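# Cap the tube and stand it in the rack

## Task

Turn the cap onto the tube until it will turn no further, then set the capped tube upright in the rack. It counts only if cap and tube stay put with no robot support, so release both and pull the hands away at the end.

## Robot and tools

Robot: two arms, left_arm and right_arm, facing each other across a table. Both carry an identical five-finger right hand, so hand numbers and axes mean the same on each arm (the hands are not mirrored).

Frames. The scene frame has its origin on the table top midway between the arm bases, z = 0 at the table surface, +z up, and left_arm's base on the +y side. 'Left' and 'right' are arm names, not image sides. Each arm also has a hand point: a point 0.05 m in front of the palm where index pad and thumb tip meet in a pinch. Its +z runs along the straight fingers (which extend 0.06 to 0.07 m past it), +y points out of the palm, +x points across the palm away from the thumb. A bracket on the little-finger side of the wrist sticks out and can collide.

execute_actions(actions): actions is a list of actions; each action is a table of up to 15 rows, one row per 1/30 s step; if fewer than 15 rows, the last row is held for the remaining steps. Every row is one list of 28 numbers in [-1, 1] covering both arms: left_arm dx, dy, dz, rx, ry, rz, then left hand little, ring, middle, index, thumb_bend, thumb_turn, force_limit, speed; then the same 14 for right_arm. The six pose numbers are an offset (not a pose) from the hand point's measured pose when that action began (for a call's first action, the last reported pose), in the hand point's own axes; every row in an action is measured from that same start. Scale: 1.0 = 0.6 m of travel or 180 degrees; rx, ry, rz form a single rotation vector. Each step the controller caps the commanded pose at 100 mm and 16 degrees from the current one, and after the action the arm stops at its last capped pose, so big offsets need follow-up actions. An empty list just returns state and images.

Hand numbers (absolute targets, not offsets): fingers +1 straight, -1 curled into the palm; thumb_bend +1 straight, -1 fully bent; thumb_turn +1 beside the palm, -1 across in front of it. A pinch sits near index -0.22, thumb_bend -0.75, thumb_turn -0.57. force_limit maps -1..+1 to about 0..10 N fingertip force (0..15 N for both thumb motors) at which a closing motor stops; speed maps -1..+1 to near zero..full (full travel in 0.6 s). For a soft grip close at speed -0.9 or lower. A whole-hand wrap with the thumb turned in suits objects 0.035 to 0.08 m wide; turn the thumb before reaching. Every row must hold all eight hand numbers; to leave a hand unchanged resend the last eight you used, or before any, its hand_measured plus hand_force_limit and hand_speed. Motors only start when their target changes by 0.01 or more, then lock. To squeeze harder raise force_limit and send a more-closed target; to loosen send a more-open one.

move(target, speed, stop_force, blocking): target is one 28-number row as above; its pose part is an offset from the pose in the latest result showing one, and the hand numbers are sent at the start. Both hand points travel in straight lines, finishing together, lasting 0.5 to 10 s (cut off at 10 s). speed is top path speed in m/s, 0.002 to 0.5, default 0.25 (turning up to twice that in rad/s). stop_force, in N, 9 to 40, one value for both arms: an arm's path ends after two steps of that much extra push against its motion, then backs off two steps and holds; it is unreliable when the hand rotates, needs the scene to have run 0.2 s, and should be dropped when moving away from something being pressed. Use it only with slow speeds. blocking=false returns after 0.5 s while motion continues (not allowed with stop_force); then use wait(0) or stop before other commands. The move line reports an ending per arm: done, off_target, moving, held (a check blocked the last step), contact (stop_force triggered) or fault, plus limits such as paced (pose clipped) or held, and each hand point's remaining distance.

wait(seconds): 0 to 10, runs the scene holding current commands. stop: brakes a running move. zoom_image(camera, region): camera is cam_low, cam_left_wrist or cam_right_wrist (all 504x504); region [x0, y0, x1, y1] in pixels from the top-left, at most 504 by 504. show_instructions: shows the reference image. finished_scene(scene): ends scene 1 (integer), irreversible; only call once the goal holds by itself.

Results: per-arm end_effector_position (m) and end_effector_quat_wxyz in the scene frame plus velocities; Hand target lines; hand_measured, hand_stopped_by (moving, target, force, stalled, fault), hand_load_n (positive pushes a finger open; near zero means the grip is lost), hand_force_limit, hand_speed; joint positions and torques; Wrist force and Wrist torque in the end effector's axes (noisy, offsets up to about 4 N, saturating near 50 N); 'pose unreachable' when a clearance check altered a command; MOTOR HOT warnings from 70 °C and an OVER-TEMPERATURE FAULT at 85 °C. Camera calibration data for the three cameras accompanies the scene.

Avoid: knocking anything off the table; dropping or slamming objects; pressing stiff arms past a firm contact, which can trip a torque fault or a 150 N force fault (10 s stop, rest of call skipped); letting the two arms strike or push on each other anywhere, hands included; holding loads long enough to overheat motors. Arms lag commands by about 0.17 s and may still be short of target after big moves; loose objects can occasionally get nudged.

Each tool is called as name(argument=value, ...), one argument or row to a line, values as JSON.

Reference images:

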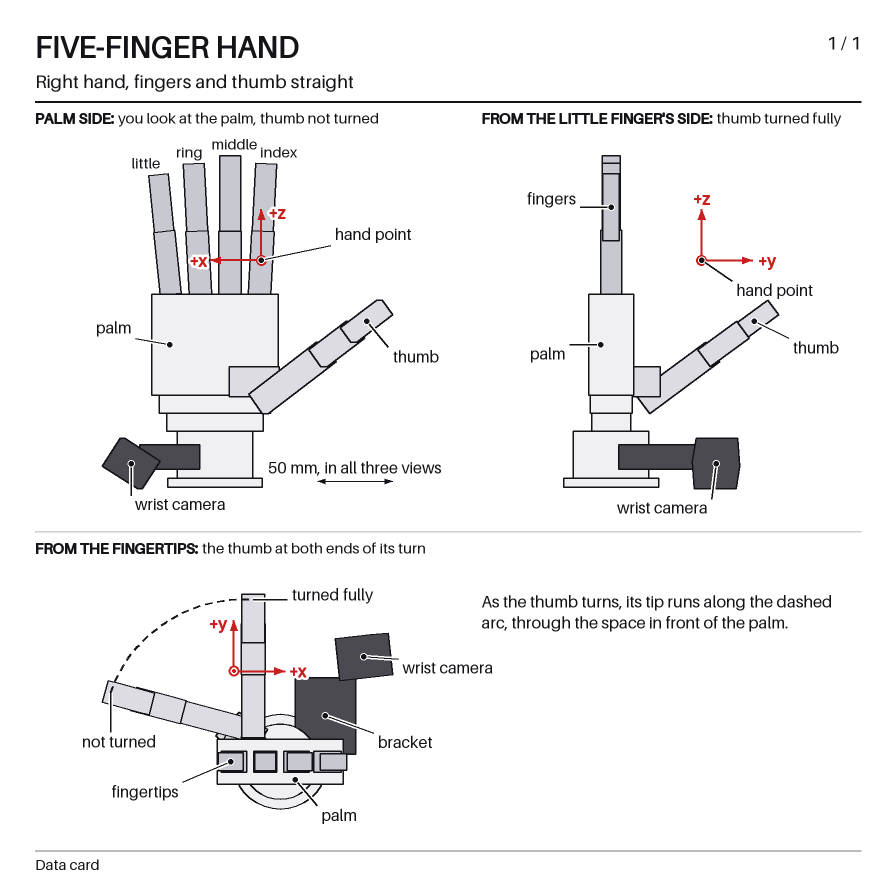

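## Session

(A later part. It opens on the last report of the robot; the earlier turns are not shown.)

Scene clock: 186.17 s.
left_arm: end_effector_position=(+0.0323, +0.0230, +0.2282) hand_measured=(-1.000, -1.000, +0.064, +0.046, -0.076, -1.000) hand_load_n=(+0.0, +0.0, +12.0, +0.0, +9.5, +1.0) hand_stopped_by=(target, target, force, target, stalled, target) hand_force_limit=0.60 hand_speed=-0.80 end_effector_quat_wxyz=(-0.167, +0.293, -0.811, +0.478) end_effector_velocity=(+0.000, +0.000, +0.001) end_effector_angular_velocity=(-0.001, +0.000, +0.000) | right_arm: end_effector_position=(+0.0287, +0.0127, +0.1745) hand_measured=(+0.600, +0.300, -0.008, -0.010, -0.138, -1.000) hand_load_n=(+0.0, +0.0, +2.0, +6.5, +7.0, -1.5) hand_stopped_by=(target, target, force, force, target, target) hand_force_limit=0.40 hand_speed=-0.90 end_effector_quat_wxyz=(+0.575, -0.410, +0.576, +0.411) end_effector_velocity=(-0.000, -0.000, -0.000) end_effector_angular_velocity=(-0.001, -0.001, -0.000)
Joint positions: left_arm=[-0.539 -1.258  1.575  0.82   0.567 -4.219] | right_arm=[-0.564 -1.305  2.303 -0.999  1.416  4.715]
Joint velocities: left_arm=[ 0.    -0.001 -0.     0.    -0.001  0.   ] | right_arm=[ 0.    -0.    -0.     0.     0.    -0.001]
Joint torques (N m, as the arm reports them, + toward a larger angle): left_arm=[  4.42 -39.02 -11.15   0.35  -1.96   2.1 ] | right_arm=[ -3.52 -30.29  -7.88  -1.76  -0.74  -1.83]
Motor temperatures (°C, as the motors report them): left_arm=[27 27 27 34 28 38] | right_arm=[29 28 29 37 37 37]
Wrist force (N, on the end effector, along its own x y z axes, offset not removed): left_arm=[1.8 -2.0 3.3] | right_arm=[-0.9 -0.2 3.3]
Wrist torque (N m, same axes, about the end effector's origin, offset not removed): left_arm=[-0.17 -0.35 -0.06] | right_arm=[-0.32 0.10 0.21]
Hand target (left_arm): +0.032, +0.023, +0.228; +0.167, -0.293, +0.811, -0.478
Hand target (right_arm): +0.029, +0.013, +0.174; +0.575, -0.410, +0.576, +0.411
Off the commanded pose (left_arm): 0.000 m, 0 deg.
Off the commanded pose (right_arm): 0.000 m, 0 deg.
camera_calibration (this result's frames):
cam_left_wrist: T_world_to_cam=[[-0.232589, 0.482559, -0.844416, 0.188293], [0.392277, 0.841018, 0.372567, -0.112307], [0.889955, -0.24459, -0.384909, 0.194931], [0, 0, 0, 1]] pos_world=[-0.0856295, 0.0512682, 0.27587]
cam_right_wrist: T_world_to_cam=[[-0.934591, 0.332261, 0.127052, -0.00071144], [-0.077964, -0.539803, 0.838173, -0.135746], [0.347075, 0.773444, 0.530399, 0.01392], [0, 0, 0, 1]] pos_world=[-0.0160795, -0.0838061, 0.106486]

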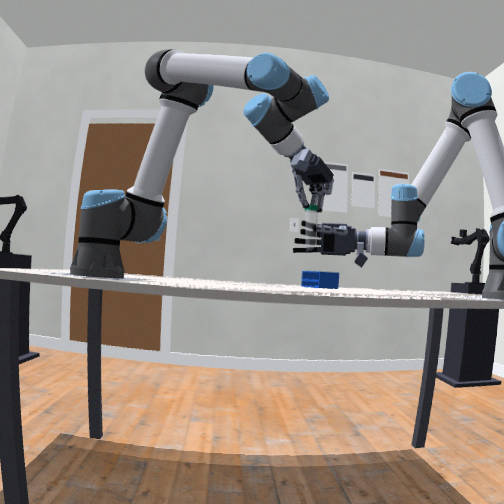

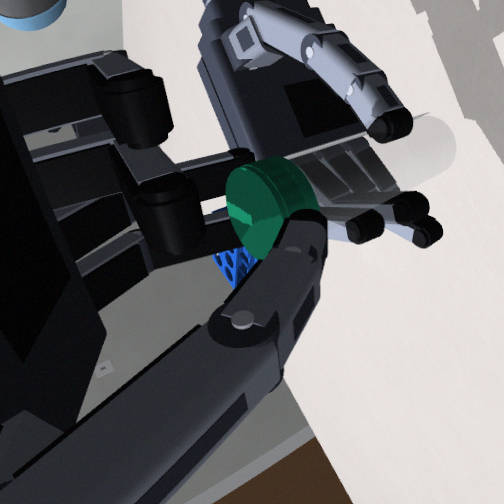

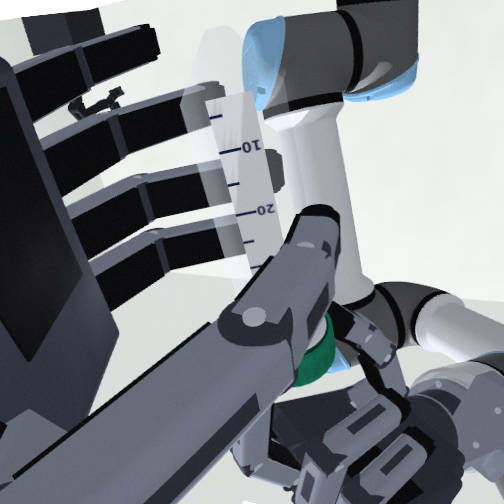

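move(
  target=[0,-0.006,0.0125,0,0.1935,0.109,-1,-1,0.06,0.02,-0.09,-1,0.6,-0.8,0,0,0,0,0,0,0.6,0.3,-0.39,-0.34,-0.15,-1,0.4,-0.9],
  speed=0.2,
)

move(
  target=[0,-0.006,0.0119,0,0.1935,0.109,-1,-1,0.06,0.02,-0.09,-1,0.6,-0.8,0,0,0,0,0,0,0.6,0.3,-0.39,-0.34,-0.15,-1,0.4,-0.9],
  speed=0.2,
)

zoom_image(
  camera="cam_low",
  region=[280,180,340,260],
)

Scene clock: 188.63 s.
left_arm: end_effector_position=(+0.0376, +0.0165, +0.2286) hand_measured=(-1.000, -1.000, +0.064, +0.022, -0.074, -1.000) hand_load_n=(+0.0, +0.0, +11.5, +6.0, +10.5, -2.5) hand_stopped_by=(target, target, force, target, stalled, target) hand_force_limit=0.60 hand_speed=-0.80 end_effector_quat_wxyz=(+0.003, -0.003, -0.861, +0.508) end_effector_velocity=(+0.001, +0.000, -0.001) end_effector_angular_velocity=(+0.002, +0.001, -0.013) | right_arm: end_effector_position=(+0.0287, +0.0127, +0.1745) hand_measured=(+0.600, +0.300, -0.028, -0.008, -0.138, -1.000) hand_load_n=(+0.0, +0.0, +7.0, +9.0, +10.0, +3.0) hand_stopped_by=(target, target, force, force, target, target) hand_force_limit=0.40 hand_speed=-0.90 end_effector_quat_wxyz=(+0.575, -0.410, +0.576, +0.411) end_effector_velocity=(-0.000, +0.000, -0.000) end_effector_angular_velocity=(+0.001, +0.001, +0.001)
Joint positions: left_arm=[-0.336 -1.563  1.821  0.284  1.212 -3.353] | right_arm=[-0.564 -1.305  2.303 -0.999  1.416  4.715]
Joint velocities: left_arm=[ 0.009 -0.001  0.001 -0.002  0.019  0.01 ] | right_arm=[ 0.     0.001  0.    -0.002 -0.     0.001]
Joint torques (N m, as the arm reports them, + toward a larger angle): left_arm=[ 13.24 -27.76  -4.89   1.27   0.25   2.46] | right_arm=[ -3.61 -29.73  -8.57  -1.96  -0.67  -1.79]
Motor temperatures (°C, as the motors report them): left_arm=[27 27 27 34 28 38] | right_arm=[29 28 29 37 37 37]
Wrist force (N, on the end effector, along its own x y z axes, offset not removed): left_arm=[4.5 -10.2 4.9] | right_arm=[6.7 -2.7 4.5]
Wrist torque (N m, same axes, about the end effector's origin, offset not removed): left_arm=[-0.19 -0.38 -0.22] | right_arm=[0.29 0.43 0.14]
Hand target (left_arm): +0.038, +0.016, +0.229; -0.004, +0.004, +0.861, -0.508
Hand target (right_arm): +0.029, +0.013, +0.174; +0.575, -0.410, +0.576, +0.411
Off the commanded pose (left_arm): 0.001 m, 0 deg.
Off the commanded pose (right_arm): 0.000 m, 0 deg.
move: done
camera_calibration (this result's frames):
cam_left_wrist: T_world_to_cam=[[0.136344, 0.51554, -0.845949, 0.178914], [0.838436, 0.394786, 0.375724, -0.119144], [0.527669, -0.760502, -0.378421, 0.20943], [0, 0, 0, 1]] pos_world=[-0.0350094, 0.114071, 0.27537]
cam_right_wrist: T_world_to_cam=[[-0.934591, 0.332262, 0.127051, -0.000711332], [-0.0779642, -0.539803, 0.838173, -0.135746], [0.347076, 0.773444, 0.530399, 0.01392], [0, 0, 0, 1]] pos_world=[-0.0160794, -0.0838061, 0.106486]

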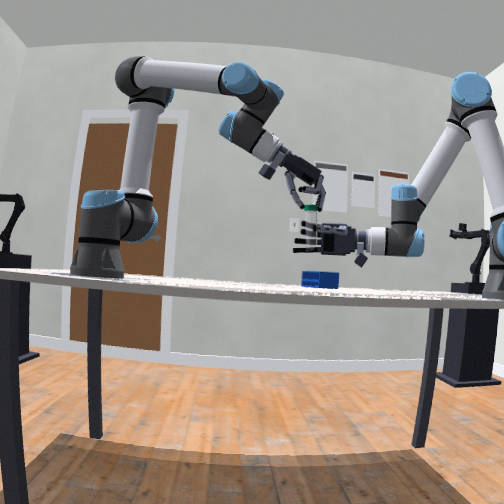

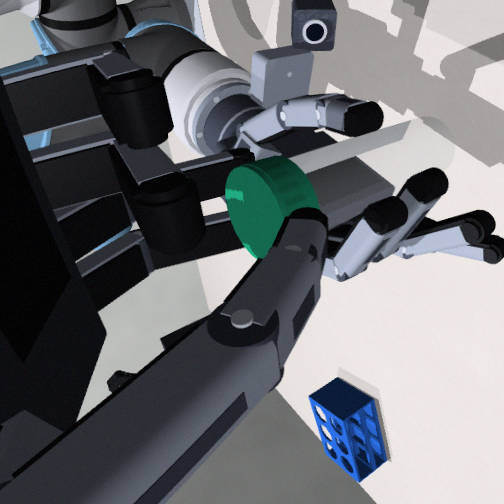

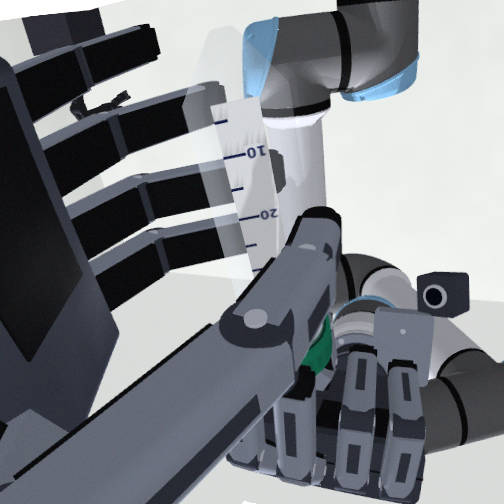

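Scene clock: 190.87 s.
left_arm: end_effector_position=(+0.0378, +0.0086, +0.2285) hand_measured=(-1.000, -1.000, +0.064, +0.022, -0.074, -1.000) hand_load_n=(+0.0, +0.0, +12.5, +7.0, +9.5, -2.0) hand_stopped_by=(target, target, force, target, stalled, target) hand_force_limit=0.60 hand_speed=-0.80 end_effector_quat_wxyz=(-0.173, +0.299, +0.808, -0.477) end_effector_velocity=(-0.000, -0.000, -0.001) end_effector_angular_velocity=(+0.004, -0.001, -0.014) | right_arm: end_effector_position=(+0.0287, +0.0127, +0.1745) hand_measured=(+0.600, +0.300, -0.028, -0.008, -0.138, -1.000) hand_load_n=(+0.0, +0.0, +5.5, +12.5, +8.0, +4.0) hand_stopped_by=(target, target, force, force, target, target) hand_force_limit=0.40 hand_speed=-0.90 end_effector_quat_wxyz=(+0.575, -0.410, +0.576, +0.411) end_effector_velocity=(+0.000, +0.000, +0.000) end_effector_angular_velocity=(+0.001, -0.001, -0.001)
Joint positions: left_arm=[ 0.035 -1.427  1.683  0.352  2.129 -2.782] | right_arm=[-0.564 -1.305  2.303 -0.999  1.416  4.715]
Joint velocities: left_arm=[ 0.006  0.01  -0.009  0.011  0.016  0.014] | right_arm=[-0.    -0.    -0.    -0.001  0.    -0.   ]
Joint torques (N m, as the arm reports them, + toward a larger angle): left_arm=[ 16.71 -13.31 -24.02   5.39   0.91   2.69] | right_arm=[ -3.18 -30.23  -8.4   -1.87  -0.75  -1.85]
Motor temperatures (°C, as the motors report them): left_arm=[27 27 27 34 28 38] | right_arm=[29 28 29 37 37 37]
Wrist force (N, on the end effector, along its own x y z axes, offset not removed): left_arm=[1.3 -10.7 8.6] | right_arm=[5.6 -7.6 11.3]
Wrist torque (N m, same axes, about the end effector's origin, offset not removed): left_arm=[-0.05 -0.37 -0.14] | right_arm=[-0.23 0.36 0.41]
Hand target (left_arm): +0.038, +0.009, +0.228; -0.174, +0.299, +0.808, -0.477
Hand target (right_arm): +0.029, +0.013, +0.174; +0.575, -0.410, +0.576, +0.411
Off the commanded pose (left_arm): 0.000 m, 0 deg.
Off the commanded pose (right_arm): 0.000 m, 0 deg.
move: done
camera_calibration (this result's frames):
cam_left_wrist: T_world_to_cam=[[0.441067, 0.304935, -0.844082, 0.172748], [0.893885, -0.233289, 0.382812, -0.114572], [-0.0801819, -0.923358, -0.375473, 0.22701], [0, 0, 0, 1]] pos_world=[0.0444225, 0.130207, 0.27491]
cam_right_wrist: T_world_to_cam=[[-0.934591, 0.332262, 0.127051, -0.000711264], [-0.0779643, -0.539803, 0.838173, -0.135746], [0.347076, 0.773444, 0.530399, 0.0139201], [0, 0, 0, 1]] pos_world=[-0.0160794, -0.0838061, 0.106486]

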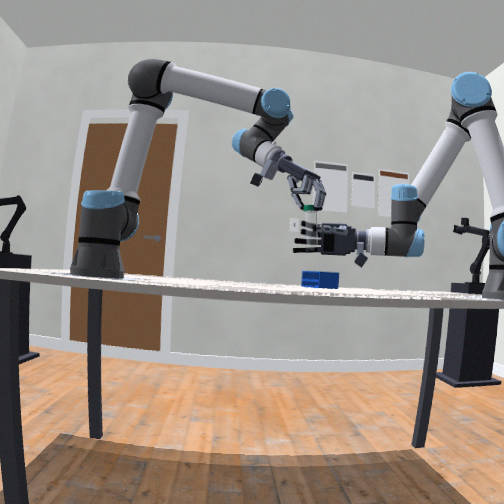

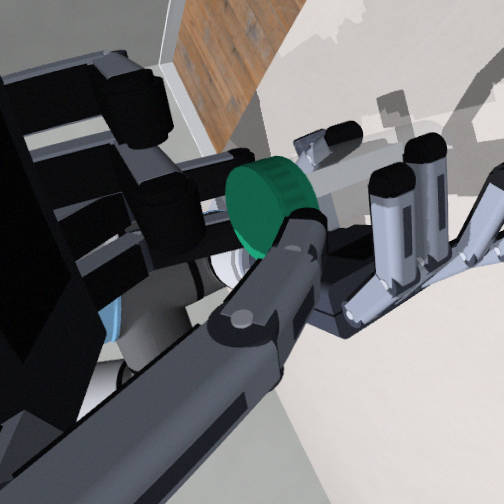

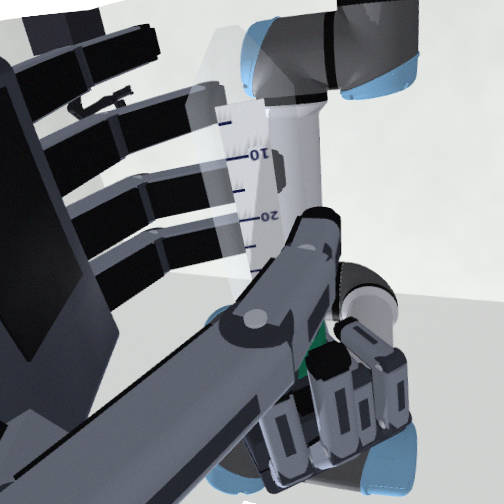

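Region (280, 180, 340, 260) of cam_low's 504x504 image, scaled by 6.300, with more detail than that image has; it fills the left 378 columns of this view, and the rest is white.

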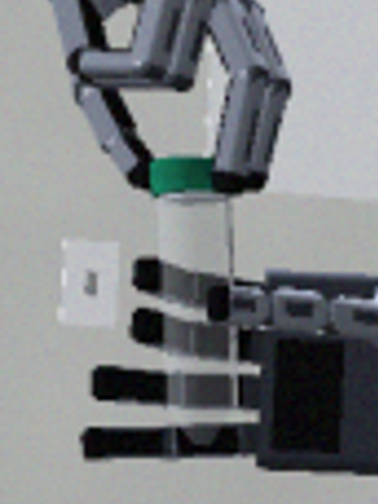

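Force along +h 10 N: offset larger; feed more h.

move(
  target=[0,-0.009,0.0165,0,0.1935,0.109,-1,-1,0.06,0.02,-0.09,-1,0.6,-0.8,0,0,0,0,0,0,0.6,0.3,-0.39,-0.34,-0.15,-1,0.4,-0.9],
  speed=0.2,
)

execute_actions(
  actions=[
    [[0,0,0,0,0,0,-1,-1,0.3,0.3,0.25,-1,0.6,-0.5,0,0,0,0,0,0,0.6,0.3,-0.39,-0.34,-0.15,-1,0.4,-0.9]],
  ],
)

move(
  target=[0.025,0.0063,-0.011,0,-0.387,-0.218,-1,-1,0.3,0.3,0.25,-1,0.6,-0.5,0,0,0,0,0,0,0.6,0.3,-0.39,-0.34,-0.15,-1,0.4,-0.9],
  speed=0.3,
)

zoom_image(
  camera="cam_low",
  region=[280,180,340,260],
)

Scene clock: 193.50 s.
left_arm: end_effector_position=(+0.0308, +0.0001, +0.2281) hand_measured=(-1.000, -1.000, +0.064, +0.022, -0.074, -1.000) hand_load_n=(+0.0, +0.0, +7.0, +5.5, +9.5, -0.5) hand_stopped_by=(target, target, force, target, stalled, target) hand_force_limit=0.60 hand_speed=-0.80 end_effector_quat_wxyz=(-0.323, +0.558, +0.658, -0.389) end_effector_velocity=(+0.000, +0.000, +0.000) end_effector_angular_velocity=(+0.002, -0.001, -0.012) | right_arm: end_effector_position=(+0.0287, +0.0127, +0.1745) hand_measured=(+0.600, +0.300, -0.028, -0.010, -0.142, -1.000) hand_load_n=(+0.0, +0.0, +0.0, +0.0, +1.0, -1.0) hand_stopped_by=(target, target, force, force, target, target) hand_force_limit=0.40 hand_speed=-0.90 end_effector_quat_wxyz=(+0.575, -0.410, +0.576, +0.411) end_effector_velocity=(-0.000, +0.000, +0.000) end_effector_angular_velocity=(+0.001, +0.000, +0.001)
Joint positions: left_arm=[ 0.194 -0.981  1.241  1.191  2.626 -1.698] | right_arm=[-0.564 -1.305  2.303 -0.999  1.416  4.715]
Joint velocities: left_arm=[ 0.001  0.008 -0.008  0.026  0.     0.027] | right_arm=[ 0.    -0.    -0.    -0.001 -0.     0.   ]
Joint torques (N m, as the arm reports them, + toward a larger angle): left_arm=[ 10.74 -32.15 -29.28   4.74   3.26   2.47] | right_arm=[ -2.69 -30.16  -7.96  -1.72  -0.7   -1.82]
Motor temperatures (°C, as the motors report them): left_arm=[27 27 27 34 28 38] | right_arm=[29 28 29 37 37 37]
Wrist force (N, on the end effector, along its own x y z axes, offset not removed): left_arm=[0.6 -1.0 -0.1] | right_arm=[-2.8 0.5 -2.6]
Wrist torque (N m, same axes, about the end effector's origin, offset not removed): left_arm=[-0.46 -0.35 0.01] | right_arm=[0.27 0.79 -0.33]
Hand target (left_arm): +0.031, +0.000, +0.228; -0.323, +0.558, +0.658, -0.388
Hand target (right_arm): +0.029, +0.013, +0.174; +0.575, -0.410, +0.576, +0.411
Off the commanded pose (left_arm): 0.000 m, 0 deg.
Off the commanded pose (right_arm): 0.000 m, 0 deg.
move: done
camera_calibration (this result's frames):
cam_left_wrist: T_world_to_cam=[[0.53955, -0.0506758, -0.840427, 0.174295], [0.534346, -0.750788, 0.388319, -0.100204], [-0.650661, -0.658596, -0.378009, 0.236545], [0, 0, 0, 1]] pos_world=[0.113414, 0.0893879, 0.27481]
cam_right_wrist: T_world_to_cam=[[-0.934591, 0.332262, 0.127051, -0.000711304], [-0.0779644, -0.539803, 0.838173, -0.135746], [0.347076, 0.773444, 0.530399, 0.01392], [0, 0, 0, 1]] pos_world=[-0.0160794, -0.0838061, 0.106486]

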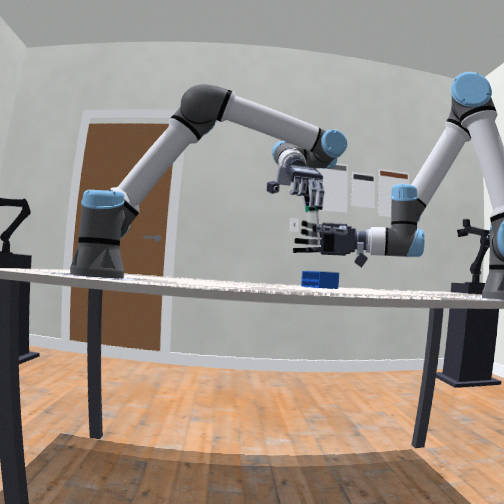

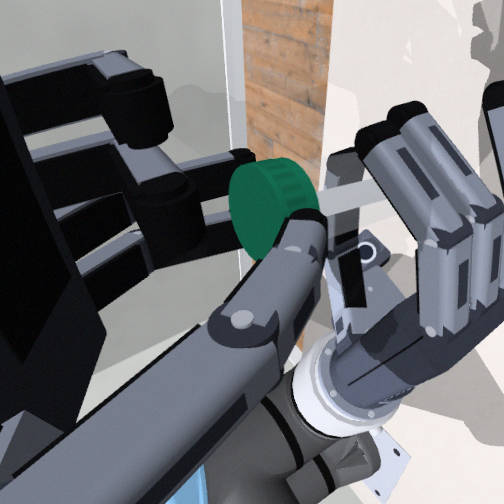

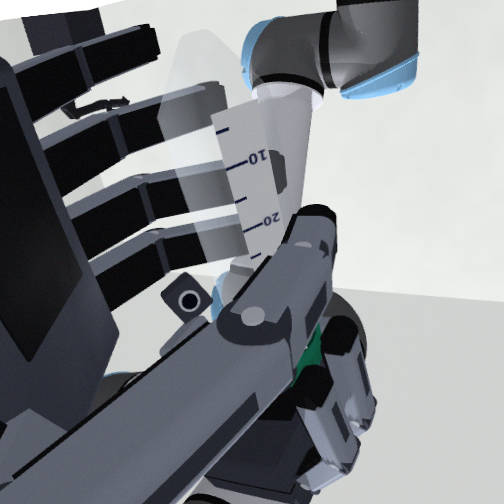

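Scene clock: 194.00 s.
left_arm: end_effector_position=(+0.0308, +0.0001, +0.2281) hand_measured=(-1.000, -1.000, +0.300, +0.300, +0.130, -1.000) hand_load_n=(+0.0, +0.0, +0.0, +0.0, +0.0, +0.0) hand_stopped_by=(target, target, target, moving, moving, target) hand_force_limit=0.60 hand_speed=-0.50 end_effector_quat_wxyz=(-0.323, +0.558, +0.658, -0.389) end_effector_velocity=(+0.000, +0.000, -0.000) end_effector_angular_velocity=(+0.000, +0.000, +0.000) | right_arm: end_effector_position=(+0.0287, +0.0127, +0.1745) hand_measured=(+0.600, +0.300, -0.028, -0.010, -0.144, -1.000) hand_load_n=(+0.0, +0.0, +0.0, +0.0, +0.0, +0.0) hand_stopped_by=(target, target, force, force, target, target) hand_force_limit=0.40 hand_speed=-0.90 end_effector_quat_wxyz=(+0.575, -0.410, +0.576, +0.411) end_effector_velocity=(-0.000, +0.000, -0.000) end_effector_angular_velocity=(-0.000, +0.001, +0.001)
Joint positions: left_arm=[ 0.194 -0.98   1.24   1.191  2.626 -1.698] | right_arm=[-0.564 -1.305  2.303 -0.999  1.416  4.715]
Joint velocities: left_arm=[ 0.    -0.     0.001 -0.     0.    -0.   ] | right_arm=[-0.     0.001 -0.     0.    -0.001  0.   ]
Joint torques (N m, as the arm reports them, + toward a larger angle): left_arm=[  5.33 -52.43  -7.02   0.11   2.74  -2.61] | right_arm=[ -2.8  -29.85  -8.03  -1.83  -0.67  -1.81]
Motor temperatures (°C, as the motors report them): left_arm=[27 27 27 34 28 38] | right_arm=[29 28 29 37 37 37]
Wrist force (N, on the end effector, along its own x y z axes, offset not removed): left_arm=[1.4 -0.3 2.3] | right_arm=[-2.3 1.6 0.1]
Wrist torque (N m, same axes, about the end effector's origin, offset not removed): left_arm=[-0.37 -0.37 0.05] | right_arm=[0.23 0.30 -0.23]
Hand target (left_arm): +0.031, +0.000, +0.228; -0.323, +0.558, +0.658, -0.389
Hand target (right_arm): +0.029, +0.013, +0.174; +0.575, -0.410, +0.576, +0.411
Off the commanded pose (left_arm): 0.000 m, 0 deg.
Off the commanded pose (right_arm): 0.000 m, 0 deg.
camera_calibration (this result's frames):
cam_left_wrist: T_world_to_cam=[[0.539538, -0.0507011, -0.840434, 0.174279], [0.53436, -0.750768, 0.388338, -0.100241], [-0.65066, -0.658617, -0.377975, 0.23653], [0, 0, 0, 1]] pos_world=[0.113435, 0.0893614, 0.2748]
cam_right_wrist: T_world_to_cam=[[-0.934591, 0.332262, 0.127051, -0.000711338], [-0.0779644, -0.539803, 0.838173, -0.135746], [0.347075, 0.773444, 0.530399, 0.0139199], [0, 0, 0, 1]] pos_world=[-0.0160794, -0.0838061, 0.106486]

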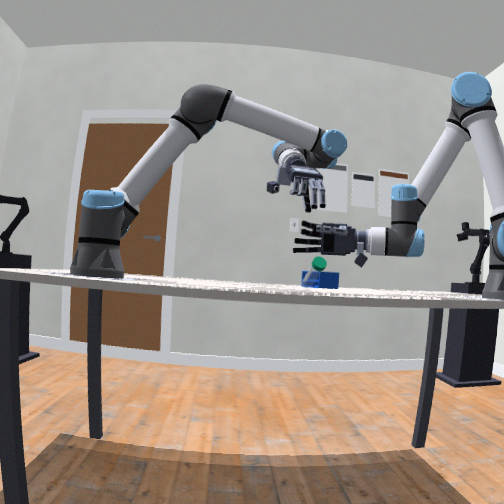

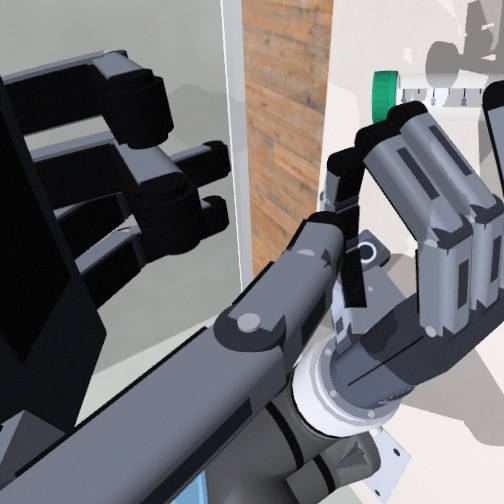

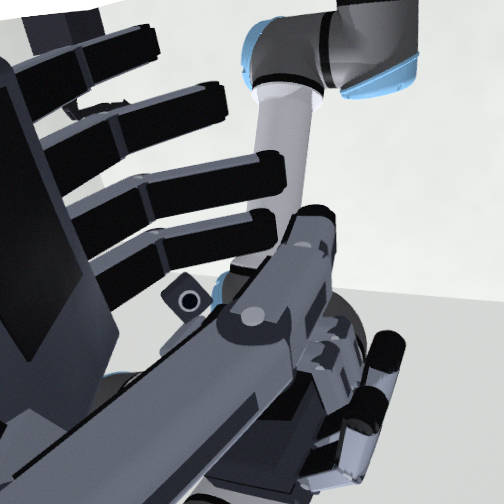

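Scene clock: 196.93 s.
left_arm: end_effector_position=(+0.0351, +0.0159, +0.2281) hand_measured=(-1.000, -1.000, +0.300, +0.300, +0.250, -1.000) hand_load_n=(+0.0, +0.0, +0.0, +0.0, +0.0, +0.0) hand_stopped_by=(target, target, target, target, target, target) hand_force_limit=0.60 hand_speed=-0.50 end_effector_quat_wxyz=(+0.003, -0.002, -0.861, +0.509) end_effector_velocity=(+0.000, -0.000, -0.001) end_effector_angular_velocity=(+0.002, -0.001, +0.011) | right_arm: end_effector_position=(+0.0287, +0.0127, +0.1745) hand_measured=(+0.600, +0.300, -0.028, -0.010, -0.144, -1.000) hand_load_n=(+0.0, +0.0, +0.0, +0.0, +0.0, +0.0) hand_stopped_by=(target, target, force, force, target, target) hand_force_limit=0.40 hand_speed=-0.90 end_effector_quat_wxyz=(+0.575, -0.410, +0.576, +0.411) end_effector_velocity=(-0.001, +0.000, +0.000) end_effector_angular_velocity=(-0.000, -0.002, +0.002)
Joint positions: left_arm=[-0.343 -1.562  1.821  0.283  1.204 -3.358] | right_arm=[-0.564 -1.305  2.303 -0.999  1.416  4.715]
Joint velocities: left_arm=[-0.005  0.004 -0.003  0.004 -0.014 -0.009] | right_arm=[ 0.    -0.     0.    -0.    -0.001 -0.002]
Joint torques (N m, as the arm reports them, + toward a larger angle): left_arm=[ -8.32 -10.34 -31.35   2.12  -1.96  -3.07] | right_arm=[ -2.74 -29.98  -7.99  -1.76  -0.83  -1.77]
Motor temperatures (°C, as the motors report them): left_arm=[27 27 27 34 28 38] | right_arm=[29 28 29 37 37 37]
Wrist force (N, on the end effector, along its own x y z axes, offset not removed): left_arm=[1.7 -2.5 2.4] | right_arm=[-1.1 -5.2 1.3]
Wrist torque (N m, same axes, about the end effector's origin, offset not removed): left_arm=[-0.74 -0.51 -0.02] | right_arm=[-0.98 0.29 -0.11]
Hand target (left_arm): +0.035, +0.016, +0.228; -0.003, +0.002, +0.861, -0.509
Hand target (right_arm): +0.029, +0.013, +0.174; +0.575, -0.410, +0.576, +0.411
Off the commanded pose (left_arm): 0.001 m, 0 deg.
Off the commanded pose (right_arm): 0.000 m, 0 deg.
move: done
camera_calibration (this result's frames):
cam_left_wrist: T_world_to_cam=[[0.135098, 0.514936, -0.846516, 0.179274], [0.837913, 0.396602, 0.374977, -0.116552], [0.528819, -0.759966, -0.377891, 0.209957], [0, 0, 0, 1]] pos_world=[-0.037588, 0.11347, 0.274803]
cam_right_wrist: T_world_to_cam=[[-0.934591, 0.332262, 0.127051, -0.000711348], [-0.0779642, -0.539803, 0.838173, -0.135746], [0.347076, 0.773444, 0.530399, 0.0139199], [0, 0, 0, 1]] pos_world=[-0.0160794, -0.083806, 0.106486]

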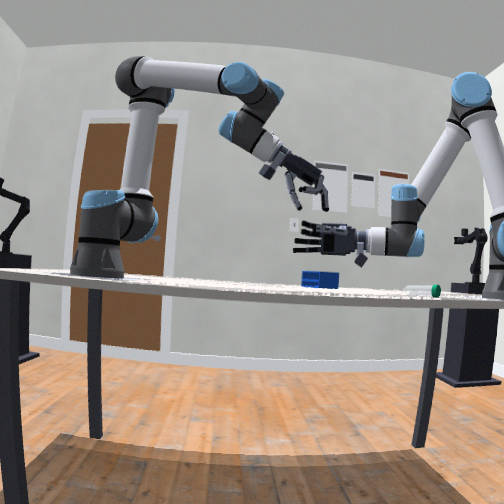

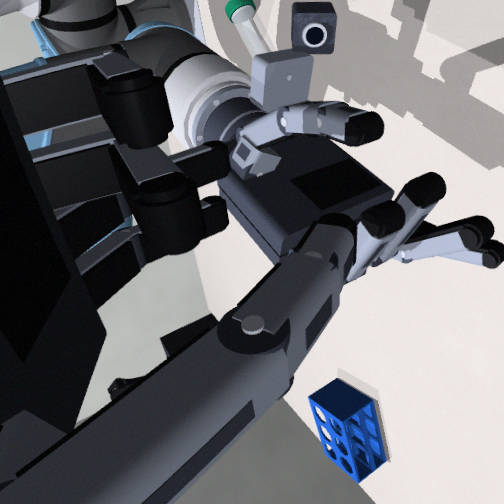

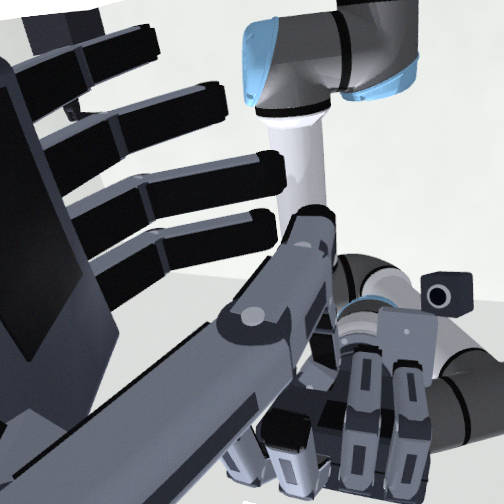

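Region (280, 180, 340, 260) of cam_low's 504x504 image, scaled by 6.300, with more detail than that image has; it fills the left 378 columns of this view, and the rest is white.

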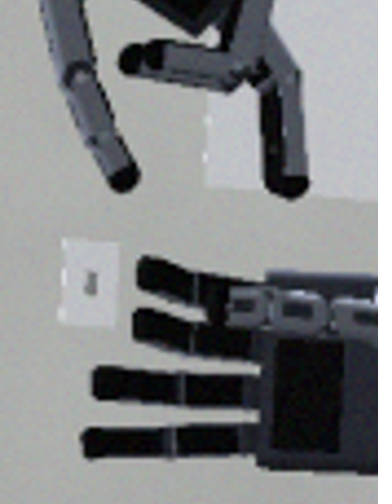

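move(
  target=[0.15,-0.15,-0.08,0,0,0,-1,-1,0.3,0.3,0.05,-1,0.2,-0.5,0,-0.6,-0.1,0,0,0,0.6,0.3,0.3,0.3,0.1,-1,0.4,-0.5],
)

Scene clock: 199.20 s.
left_arm: end_effector_position=(-0.0549, +0.0152, +0.3298) hand_measured=(-1.000, -1.000, +0.300, +0.300, +0.050, -1.000) hand_load_n=(+0.0, +0.0, +0.0, +0.0, +0.0, +0.0) hand_stopped_by=(target, target, target, target, target, target) hand_force_limit=0.20 hand_speed=-0.50 end_effector_quat_wxyz=(+0.003, -0.002, -0.861, +0.509) end_effector_velocity=(-0.001, -0.000, +0.000) end_effector_angular_velocity=(+0.001, -0.000, -0.000) | right_arm: end_effector_position=(+0.3493, -0.1616, +0.1728) hand_measured=(+0.600, +0.300, +0.300, +0.300, +0.100, -1.000) hand_load_n=(+0.0, +0.0, +0.0, +0.0, +0.0, +0.0) hand_stopped_by=(target, target, target, target, target, target) hand_force_limit=0.40 hand_speed=-0.50 end_effector_quat_wxyz=(+0.575, -0.410, +0.576, +0.411) end_effector_velocity=(+0.002, -0.001, +0.000) end_effector_angular_velocity=(-0.001, -0.000, +0.001)
Joint positions: left_arm=[-0.569 -1.54   1.544  0.599  1.015 -3.495] | right_arm=[-1.534 -1.221  2.176 -0.955  0.446  4.714]
Joint velocities: left_arm=[-0.002  0.001 -0.002  0.002 -0.001 -0.001] | right_arm=[-0.003  0.003 -0.007  0.007 -0.004 -0.003]
Joint torques (N m, as the arm reports them, + toward a larger angle): left_arm=[ -9.38 -11.15 -32.93   1.95  -2.44  -2.59] | right_arm=[ -9.5  -17.23 -24.07   1.2   -2.56  -2.14]
Motor temperatures (°C, as the motors report them): left_arm=[27 27 27 34 28 38] | right_arm=[29 28 29 37 37 37]
Wrist force (N, on the end effector, along its own x y z axes, offset not removed): left_arm=[1.4 -1.1 2.1] | right_arm=[5.3 -2.6 -2.2]
Wrist torque (N m, same axes, about the end effector's origin, offset not removed): left_arm=[-0.45 -0.41 0.04] | right_arm=[-0.27 -0.32 0.36]
Hand target (left_arm): -0.055, +0.015, +0.330; -0.003, +0.002, +0.861, -0.509
Hand target (right_arm): +0.349, -0.162, +0.173; +0.575, -0.410, +0.576, +0.411
Off the commanded pose (left_arm): 0.001 m, 0 deg.
Off the commanded pose (right_arm): 0.001 m, 0 deg.
move: done
camera_calibration (this result's frames):
cam_left_wrist: T_world_to_cam=[[0.134362, 0.515505, -0.846287, 0.277779], [0.838228, 0.396365, 0.374523, -0.0787814], [0.528507, -0.759704, -0.378854, 0.295722], [0, 0, 0, 1]] pos_world=[-0.127577, 0.112691, 0.376622]
cam_right_wrist: T_world_to_cam=[[-0.934626, 0.332537, 0.126072, 0.357244], [-0.078683, -0.539069, 0.838579, -0.203141], [0.34682, 0.773837, 0.529992, 0.0384999], [0, 0, 0, 1]] pos_world=[0.304553, -0.258096, 0.104907]

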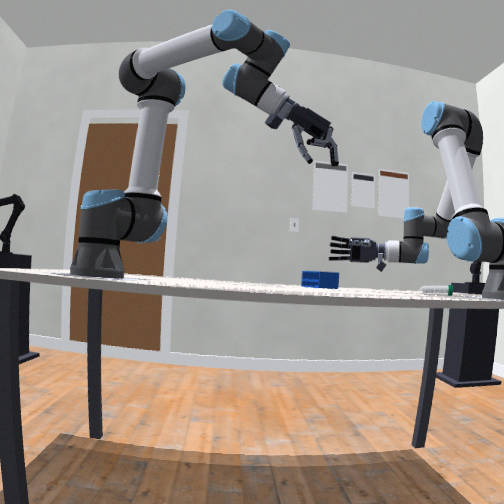

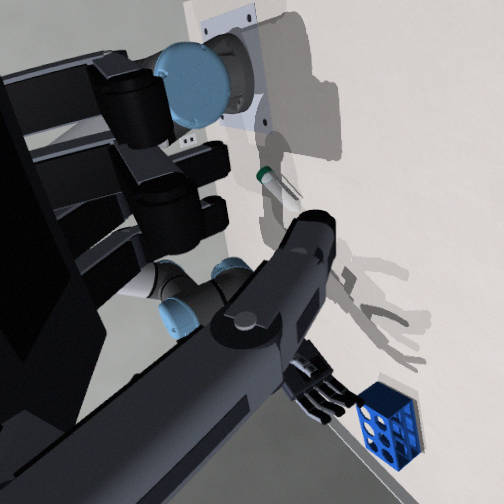

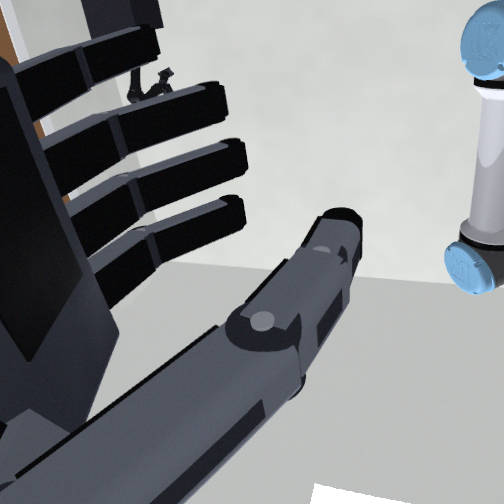

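Still rolling?

wait(
  seconds=1,
)

Scene clock: 200.23 s.
left_arm: end_effector_position=(-0.0549, +0.0152, +0.3298) hand_measured=(-1.000, -1.000, +0.300, +0.300, +0.050, -1.000) hand_load_n=(+0.0, +0.0, +0.0, +0.0, +0.0, +0.0) hand_stopped_by=(target, target, target, target, target, target) hand_force_limit=0.20 hand_speed=-0.50 end_effector_quat_wxyz=(+0.003, -0.002, -0.861, +0.509) end_effector_velocity=(-0.000, +0.000, +0.000) end_effector_angular_velocity=(-0.001, +0.001, -0.000) | right_arm: end_effector_position=(+0.3495, -0.1617, +0.1728) hand_measured=(+0.600, +0.300, +0.300, +0.300, +0.100, -1.000) hand_load_n=(+0.0, +0.0, +0.0, +0.0, +0.0, +0.0) hand_stopped_by=(target, target, target, target, target, target) hand_force_limit=0.40 hand_speed=-0.50 end_effector_quat_wxyz=(+0.575, -0.410, +0.576, +0.411) end_effector_velocity=(+0.000, +0.000, +0.000) end_effector_angular_velocity=(+0.001, +0.002, -0.000)
Joint positions: left_arm=[-0.569 -1.54   1.544  0.6    1.015 -3.495] | right_arm=[-1.534 -1.221  2.176 -0.954  0.445  4.714]
Joint velocities: left_arm=[-0.    -0.001 -0.    -0.    -0.    -0.   ] | right_arm=[ 0.    -0.001 -0.     0.001  0.001  0.002]
Joint torques (N m, as the arm reports them, + toward a larger angle): left_arm=[-10.25 -10.95 -32.54   2.18  -2.18  -2.75] | right_arm=[ -9.2  -17.19 -24.67   1.28  -2.76  -2.42]
Motor temperatures (°C, as the motors report them): left_arm=[27 27 27 34 28 38] | right_arm=[29 28 29 37 37 37]
Wrist force (N, on the end effector, along its own x y z axes, offset not removed): left_arm=[1.7 -2.4 1.8] | right_arm=[0.7 -0.2 -2.8]
Wrist torque (N m, same axes, about the end effector's origin, offset not removed): left_arm=[-0.72 -0.46 0.04] | right_arm=[0.29 0.21 0.09]
Hand target (left_arm): -0.055, +0.015, +0.330; -0.003, +0.002, +0.861, -0.509
Hand target (right_arm): +0.349, -0.162, +0.173; +0.575, -0.410, +0.576, +0.411
Off the commanded pose (left_arm): 0.001 m, 0 deg.
Off the commanded pose (right_arm): 0.001 m, 0 deg.
wait: 1.00 s; at rest by 0.13 s
camera_calibration (this result's frames):
cam_left_wrist: T_world_to_cam=[[0.134357, 0.515539, -0.846267, 0.277834], [0.838215, 0.396372, 0.374545, -0.0787614], [0.528529, -0.759677, -0.378878, 0.295782], [0, 0, 0, 1]] pos_world=[-0.127639, 0.112683, 0.376687]
cam_right_wrist: T_world_to_cam=[[-0.93468, 0.332398, 0.126039, 0.357483], [-0.0785677, -0.538938, 0.838674, -0.203193], [0.346701, 0.773988, 0.52985, 0.0385752], [0, 0, 0, 1]] pos_world=[0.304794, -0.258192, 0.104917]

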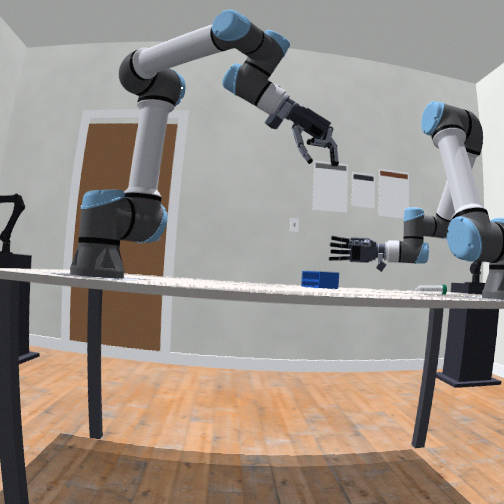

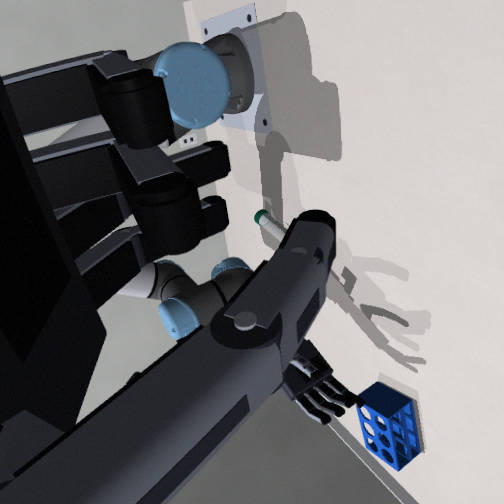

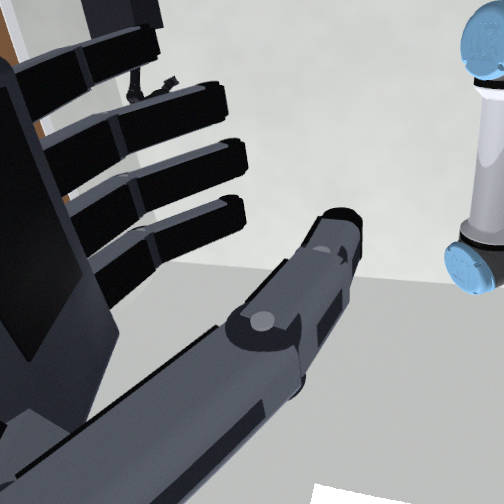

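move(
  target=[-0.3,0,0,0,0,0,-1,-1,1,1,1,1,0.2,0,0.09,-0.44,-0.18,0,0,0,1,1,1,1,0.1,-1,0.4,-0.5],
  speed=0.4,
)

Scene clock: 202.10 s.
left_arm: end_effector_position=(+0.1252, +0.0138, +0.3303) hand_measured=(-1.000, -1.000, +1.000, +1.000, +1.000, +1.000) hand_load_n=(+0.0, +0.0, +0.0, +0.0, +0.0, +0.0) hand_stopped_by=(target, target, target, target, target, target) hand_force_limit=0.20 hand_speed=0.00 end_effector_quat_wxyz=(+0.003, -0.003, -0.861, +0.509) end_effector_velocity=(+0.000, -0.000, -0.000) end_effector_angular_velocity=(+0.001, +0.000, -0.000) | right_arm: end_effector_position=(+0.5635, -0.3499, +0.1177) hand_measured=(+1.000, +1.000, +1.000, +1.000, +0.100, -1.000) hand_load_n=(+0.0, +0.0, +0.0, +0.0, +0.0, +0.0) hand_stopped_by=(target, target, target, target, target, target) hand_force_limit=0.40 hand_speed=-0.50 end_effector_quat_wxyz=(+0.576, -0.410, +0.576, +0.411) end_effector_velocity=(+0.000, +0.000, +0.000) end_effector_angular_velocity=(-0.005, +0.002, +0.001)
Joint positions: left_arm=[-0.085 -1.577  1.568  0.516  1.427 -3.223] | right_arm=[-1.908 -0.83   1.664 -0.862  0.072  4.742]
Joint velocities: left_arm=[ 0.001  0.001 -0.     0.     0.001  0.   ] | right_arm=[-0.     0.01  -0.028  0.099 -0.001 -0.08 ]
Joint torques (N m, as the arm reports them, + toward a larger angle): left_arm=[ 10.66  -9.86 -33.55   1.87   1.63   2.72] | right_arm=[ -9.58 -33.16 -26.15   2.28  -2.5   -2.64]
Motor temperatures (°C, as the motors report them): left_arm=[27 27 27 34 28 38] | right_arm=[29 28 29 37 37 37]
Wrist force (N, on the end effector, along its own x y z axes, offset not removed): left_arm=[0.4 -2.4 1.2] | right_arm=[-1.0 -0.1 1.1]
Wrist torque (N m, same axes, about the end effector's origin, offset not removed): left_arm=[-0.61 -0.29 -0.01] | right_arm=[0.31 0.21 0.16]
Hand target (left_arm): +0.125, +0.014, +0.330; -0.003, +0.003, +0.861, -0.509
Hand target (right_arm): +0.564, -0.350, +0.118; +0.576, -0.410, +0.576, +0.411
Off the commanded pose (left_arm): 0.001 m, 0 deg.
Off the commanded pose (right_arm): 0.001 m, 0 deg.
move: done
camera_calibration (this result's frames):
cam_left_wrist: T_world_to_cam=[[0.136046, 0.514476, -0.846644, 0.254698], [0.8375, 0.396795, 0.375696, -0.229733], [0.529231, -0.760176, -0.376891, 0.198953], [0, 0, 0, 1]] pos_world=[0.0524587, 0.11136, 0.376932]
cam_right_wrist: T_world_to_cam=[[-0.934786, 0.332108, 0.126018, 0.627021], [-0.0791726, -0.540643, 0.837518, -0.24175], [0.346277, 0.772923, 0.531679, 0.13891], [0, 0, 0, 1]] pos_world=[0.518889, -0.446305, 0.0495982]

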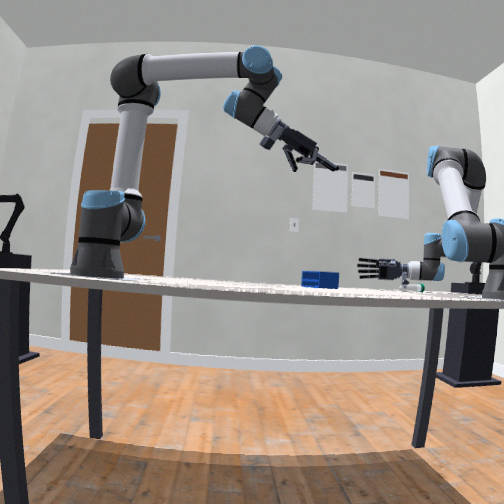

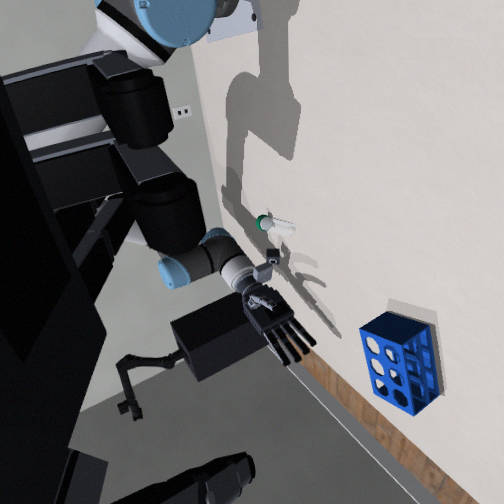

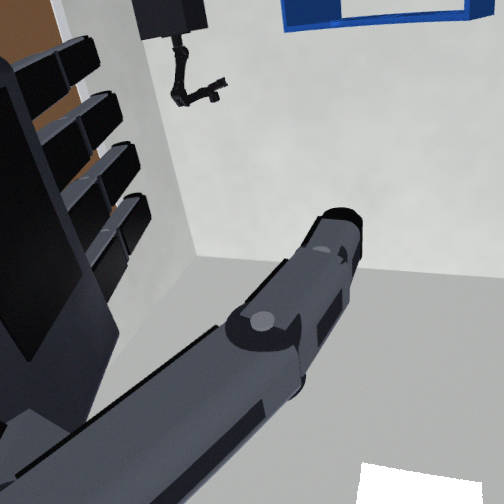

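Looks like it will meet the bracket.

wait(
  seconds=0.7,
)

zoom_image(
  camera="cam_left_wrist",
  region=[220,190,340,310],
)

Scene clock: 202.93 s.
left_arm: end_effector_position=(+0.1253, +0.0138, +0.3303) hand_measured=(-1.000, -1.000, +1.000, +1.000, +1.000, +1.000) hand_load_n=(+0.0, +0.0, +0.0, +0.0, +0.0, +0.0) hand_stopped_by=(target, target, target, target, target, target) hand_force_limit=0.20 hand_speed=0.00 end_effector_quat_wxyz=(+0.003, -0.003, -0.861, +0.509) end_effector_velocity=(+0.000, +0.000, +0.001) end_effector_angular_velocity=(-0.001, +0.000, +0.001) | right_arm: end_effector_position=(+0.5635, -0.3499, +0.1177) hand_measured=(+1.000, +1.000, +1.000, +1.000, +0.100, -1.000) hand_load_n=(+0.0, +0.0, +0.0, +0.0, +0.0, +0.0) hand_stopped_by=(target, target, target, target, target, target) hand_force_limit=0.40 hand_speed=-0.50 end_effector_quat_wxyz=(+0.576, -0.410, +0.576, +0.411) end_effector_velocity=(-0.000, -0.000, +0.000) end_effector_angular_velocity=(+0.000, +0.001, +0.001)
Joint positions: left_arm=[-0.085 -1.577  1.568  0.516  1.427 -3.223] | right_arm=[-1.908 -0.829  1.66  -0.848  0.072  4.731]
Joint velocities: left_arm=[ 0.001 -0.002  0.     0.    -0.    -0.   ] | right_arm=[-0.    -0.     0.     0.001 -0.001  0.001]
Joint torques (N m, as the arm reports them, + toward a larger angle): left_arm=[ 10.98  -9.72 -32.8    1.79   1.4    2.58] | right_arm=[ -9.55 -32.71 -25.78   1.74  -2.51  -2.29]
Motor temperatures (°C, as the motors report them): left_arm=[27 27 27 34 28 38] | right_arm=[29 28 29 37 37 37]
Wrist force (N, on the end effector, along its own x y z axes, offset not removed): left_arm=[0.8 -1.2 1.6] | right_arm=[-1.7 1.0 0.2]
Wrist torque (N m, same axes, about the end effector's origin, offset not removed): left_arm=[-0.53 -0.30 0.00] | right_arm=[0.34 0.60 -0.07]
Hand target (left_arm): +0.125, +0.014, +0.330; -0.003, +0.003, +0.861, -0.509
Hand target (right_arm): +0.564, -0.350, +0.118; +0.576, -0.410, +0.576, +0.411
Off the commanded pose (left_arm): 0.001 m, 0 deg.
Off the commanded pose (right_arm): 0.001 m, 0 deg.
wait: 0.70 s; at rest by 0.03 s
camera_calibration (this result's frames):
cam_left_wrist: T_world_to_cam=[[0.136042, 0.514484, -0.84664, 0.254696], [0.837508, 0.396782, 0.37569, -0.229746], [0.529218, -0.760178, -0.376905, 0.198946], [0, 0, 0, 1]] pos_world=[0.0524791, 0.111357, 0.376933]
cam_right_wrist: T_world_to_cam=[[-0.934747, 0.332229, 0.125985, 0.627077], [-0.0789777, -0.539977, 0.837966, -0.241671], [0.346426, 0.773336, 0.53098, 0.139053], [0, 0, 0, 1]] pos_world=[0.5189, -0.446365, 0.0496754]

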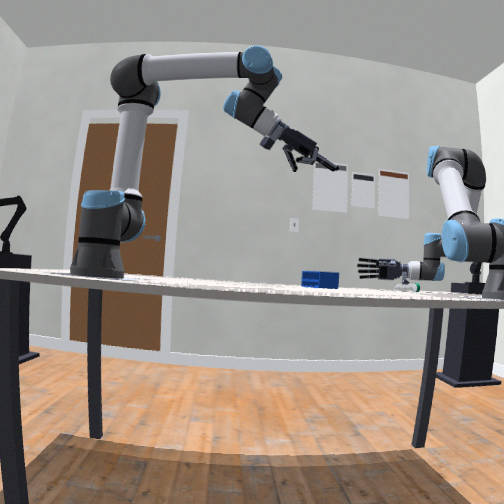

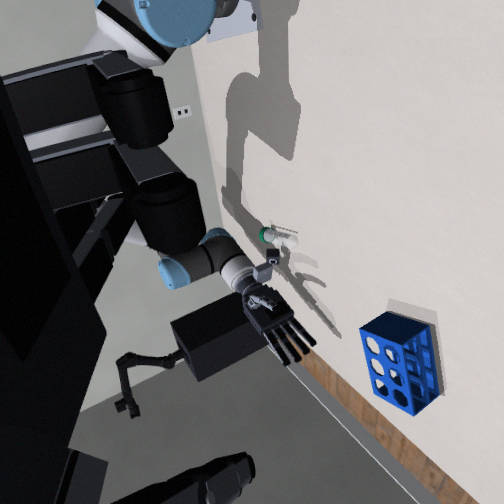

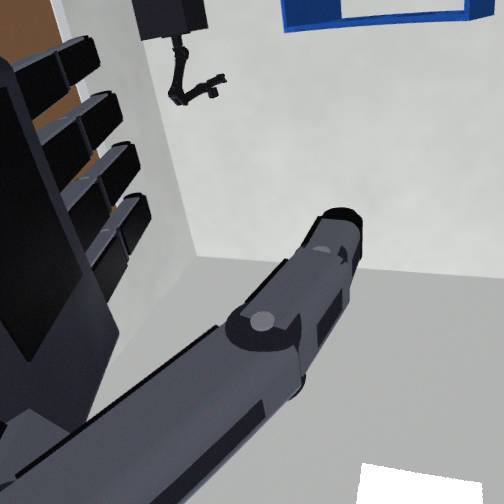

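Region (220, 190, 340, 310) of cam_left_wrist's 504x504 image, scaled by 4.200, with more detail than that image has.

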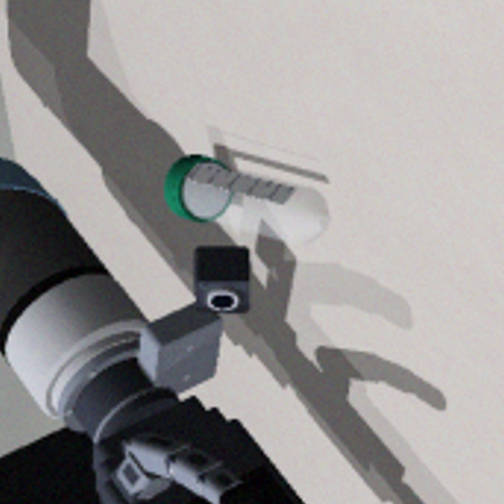

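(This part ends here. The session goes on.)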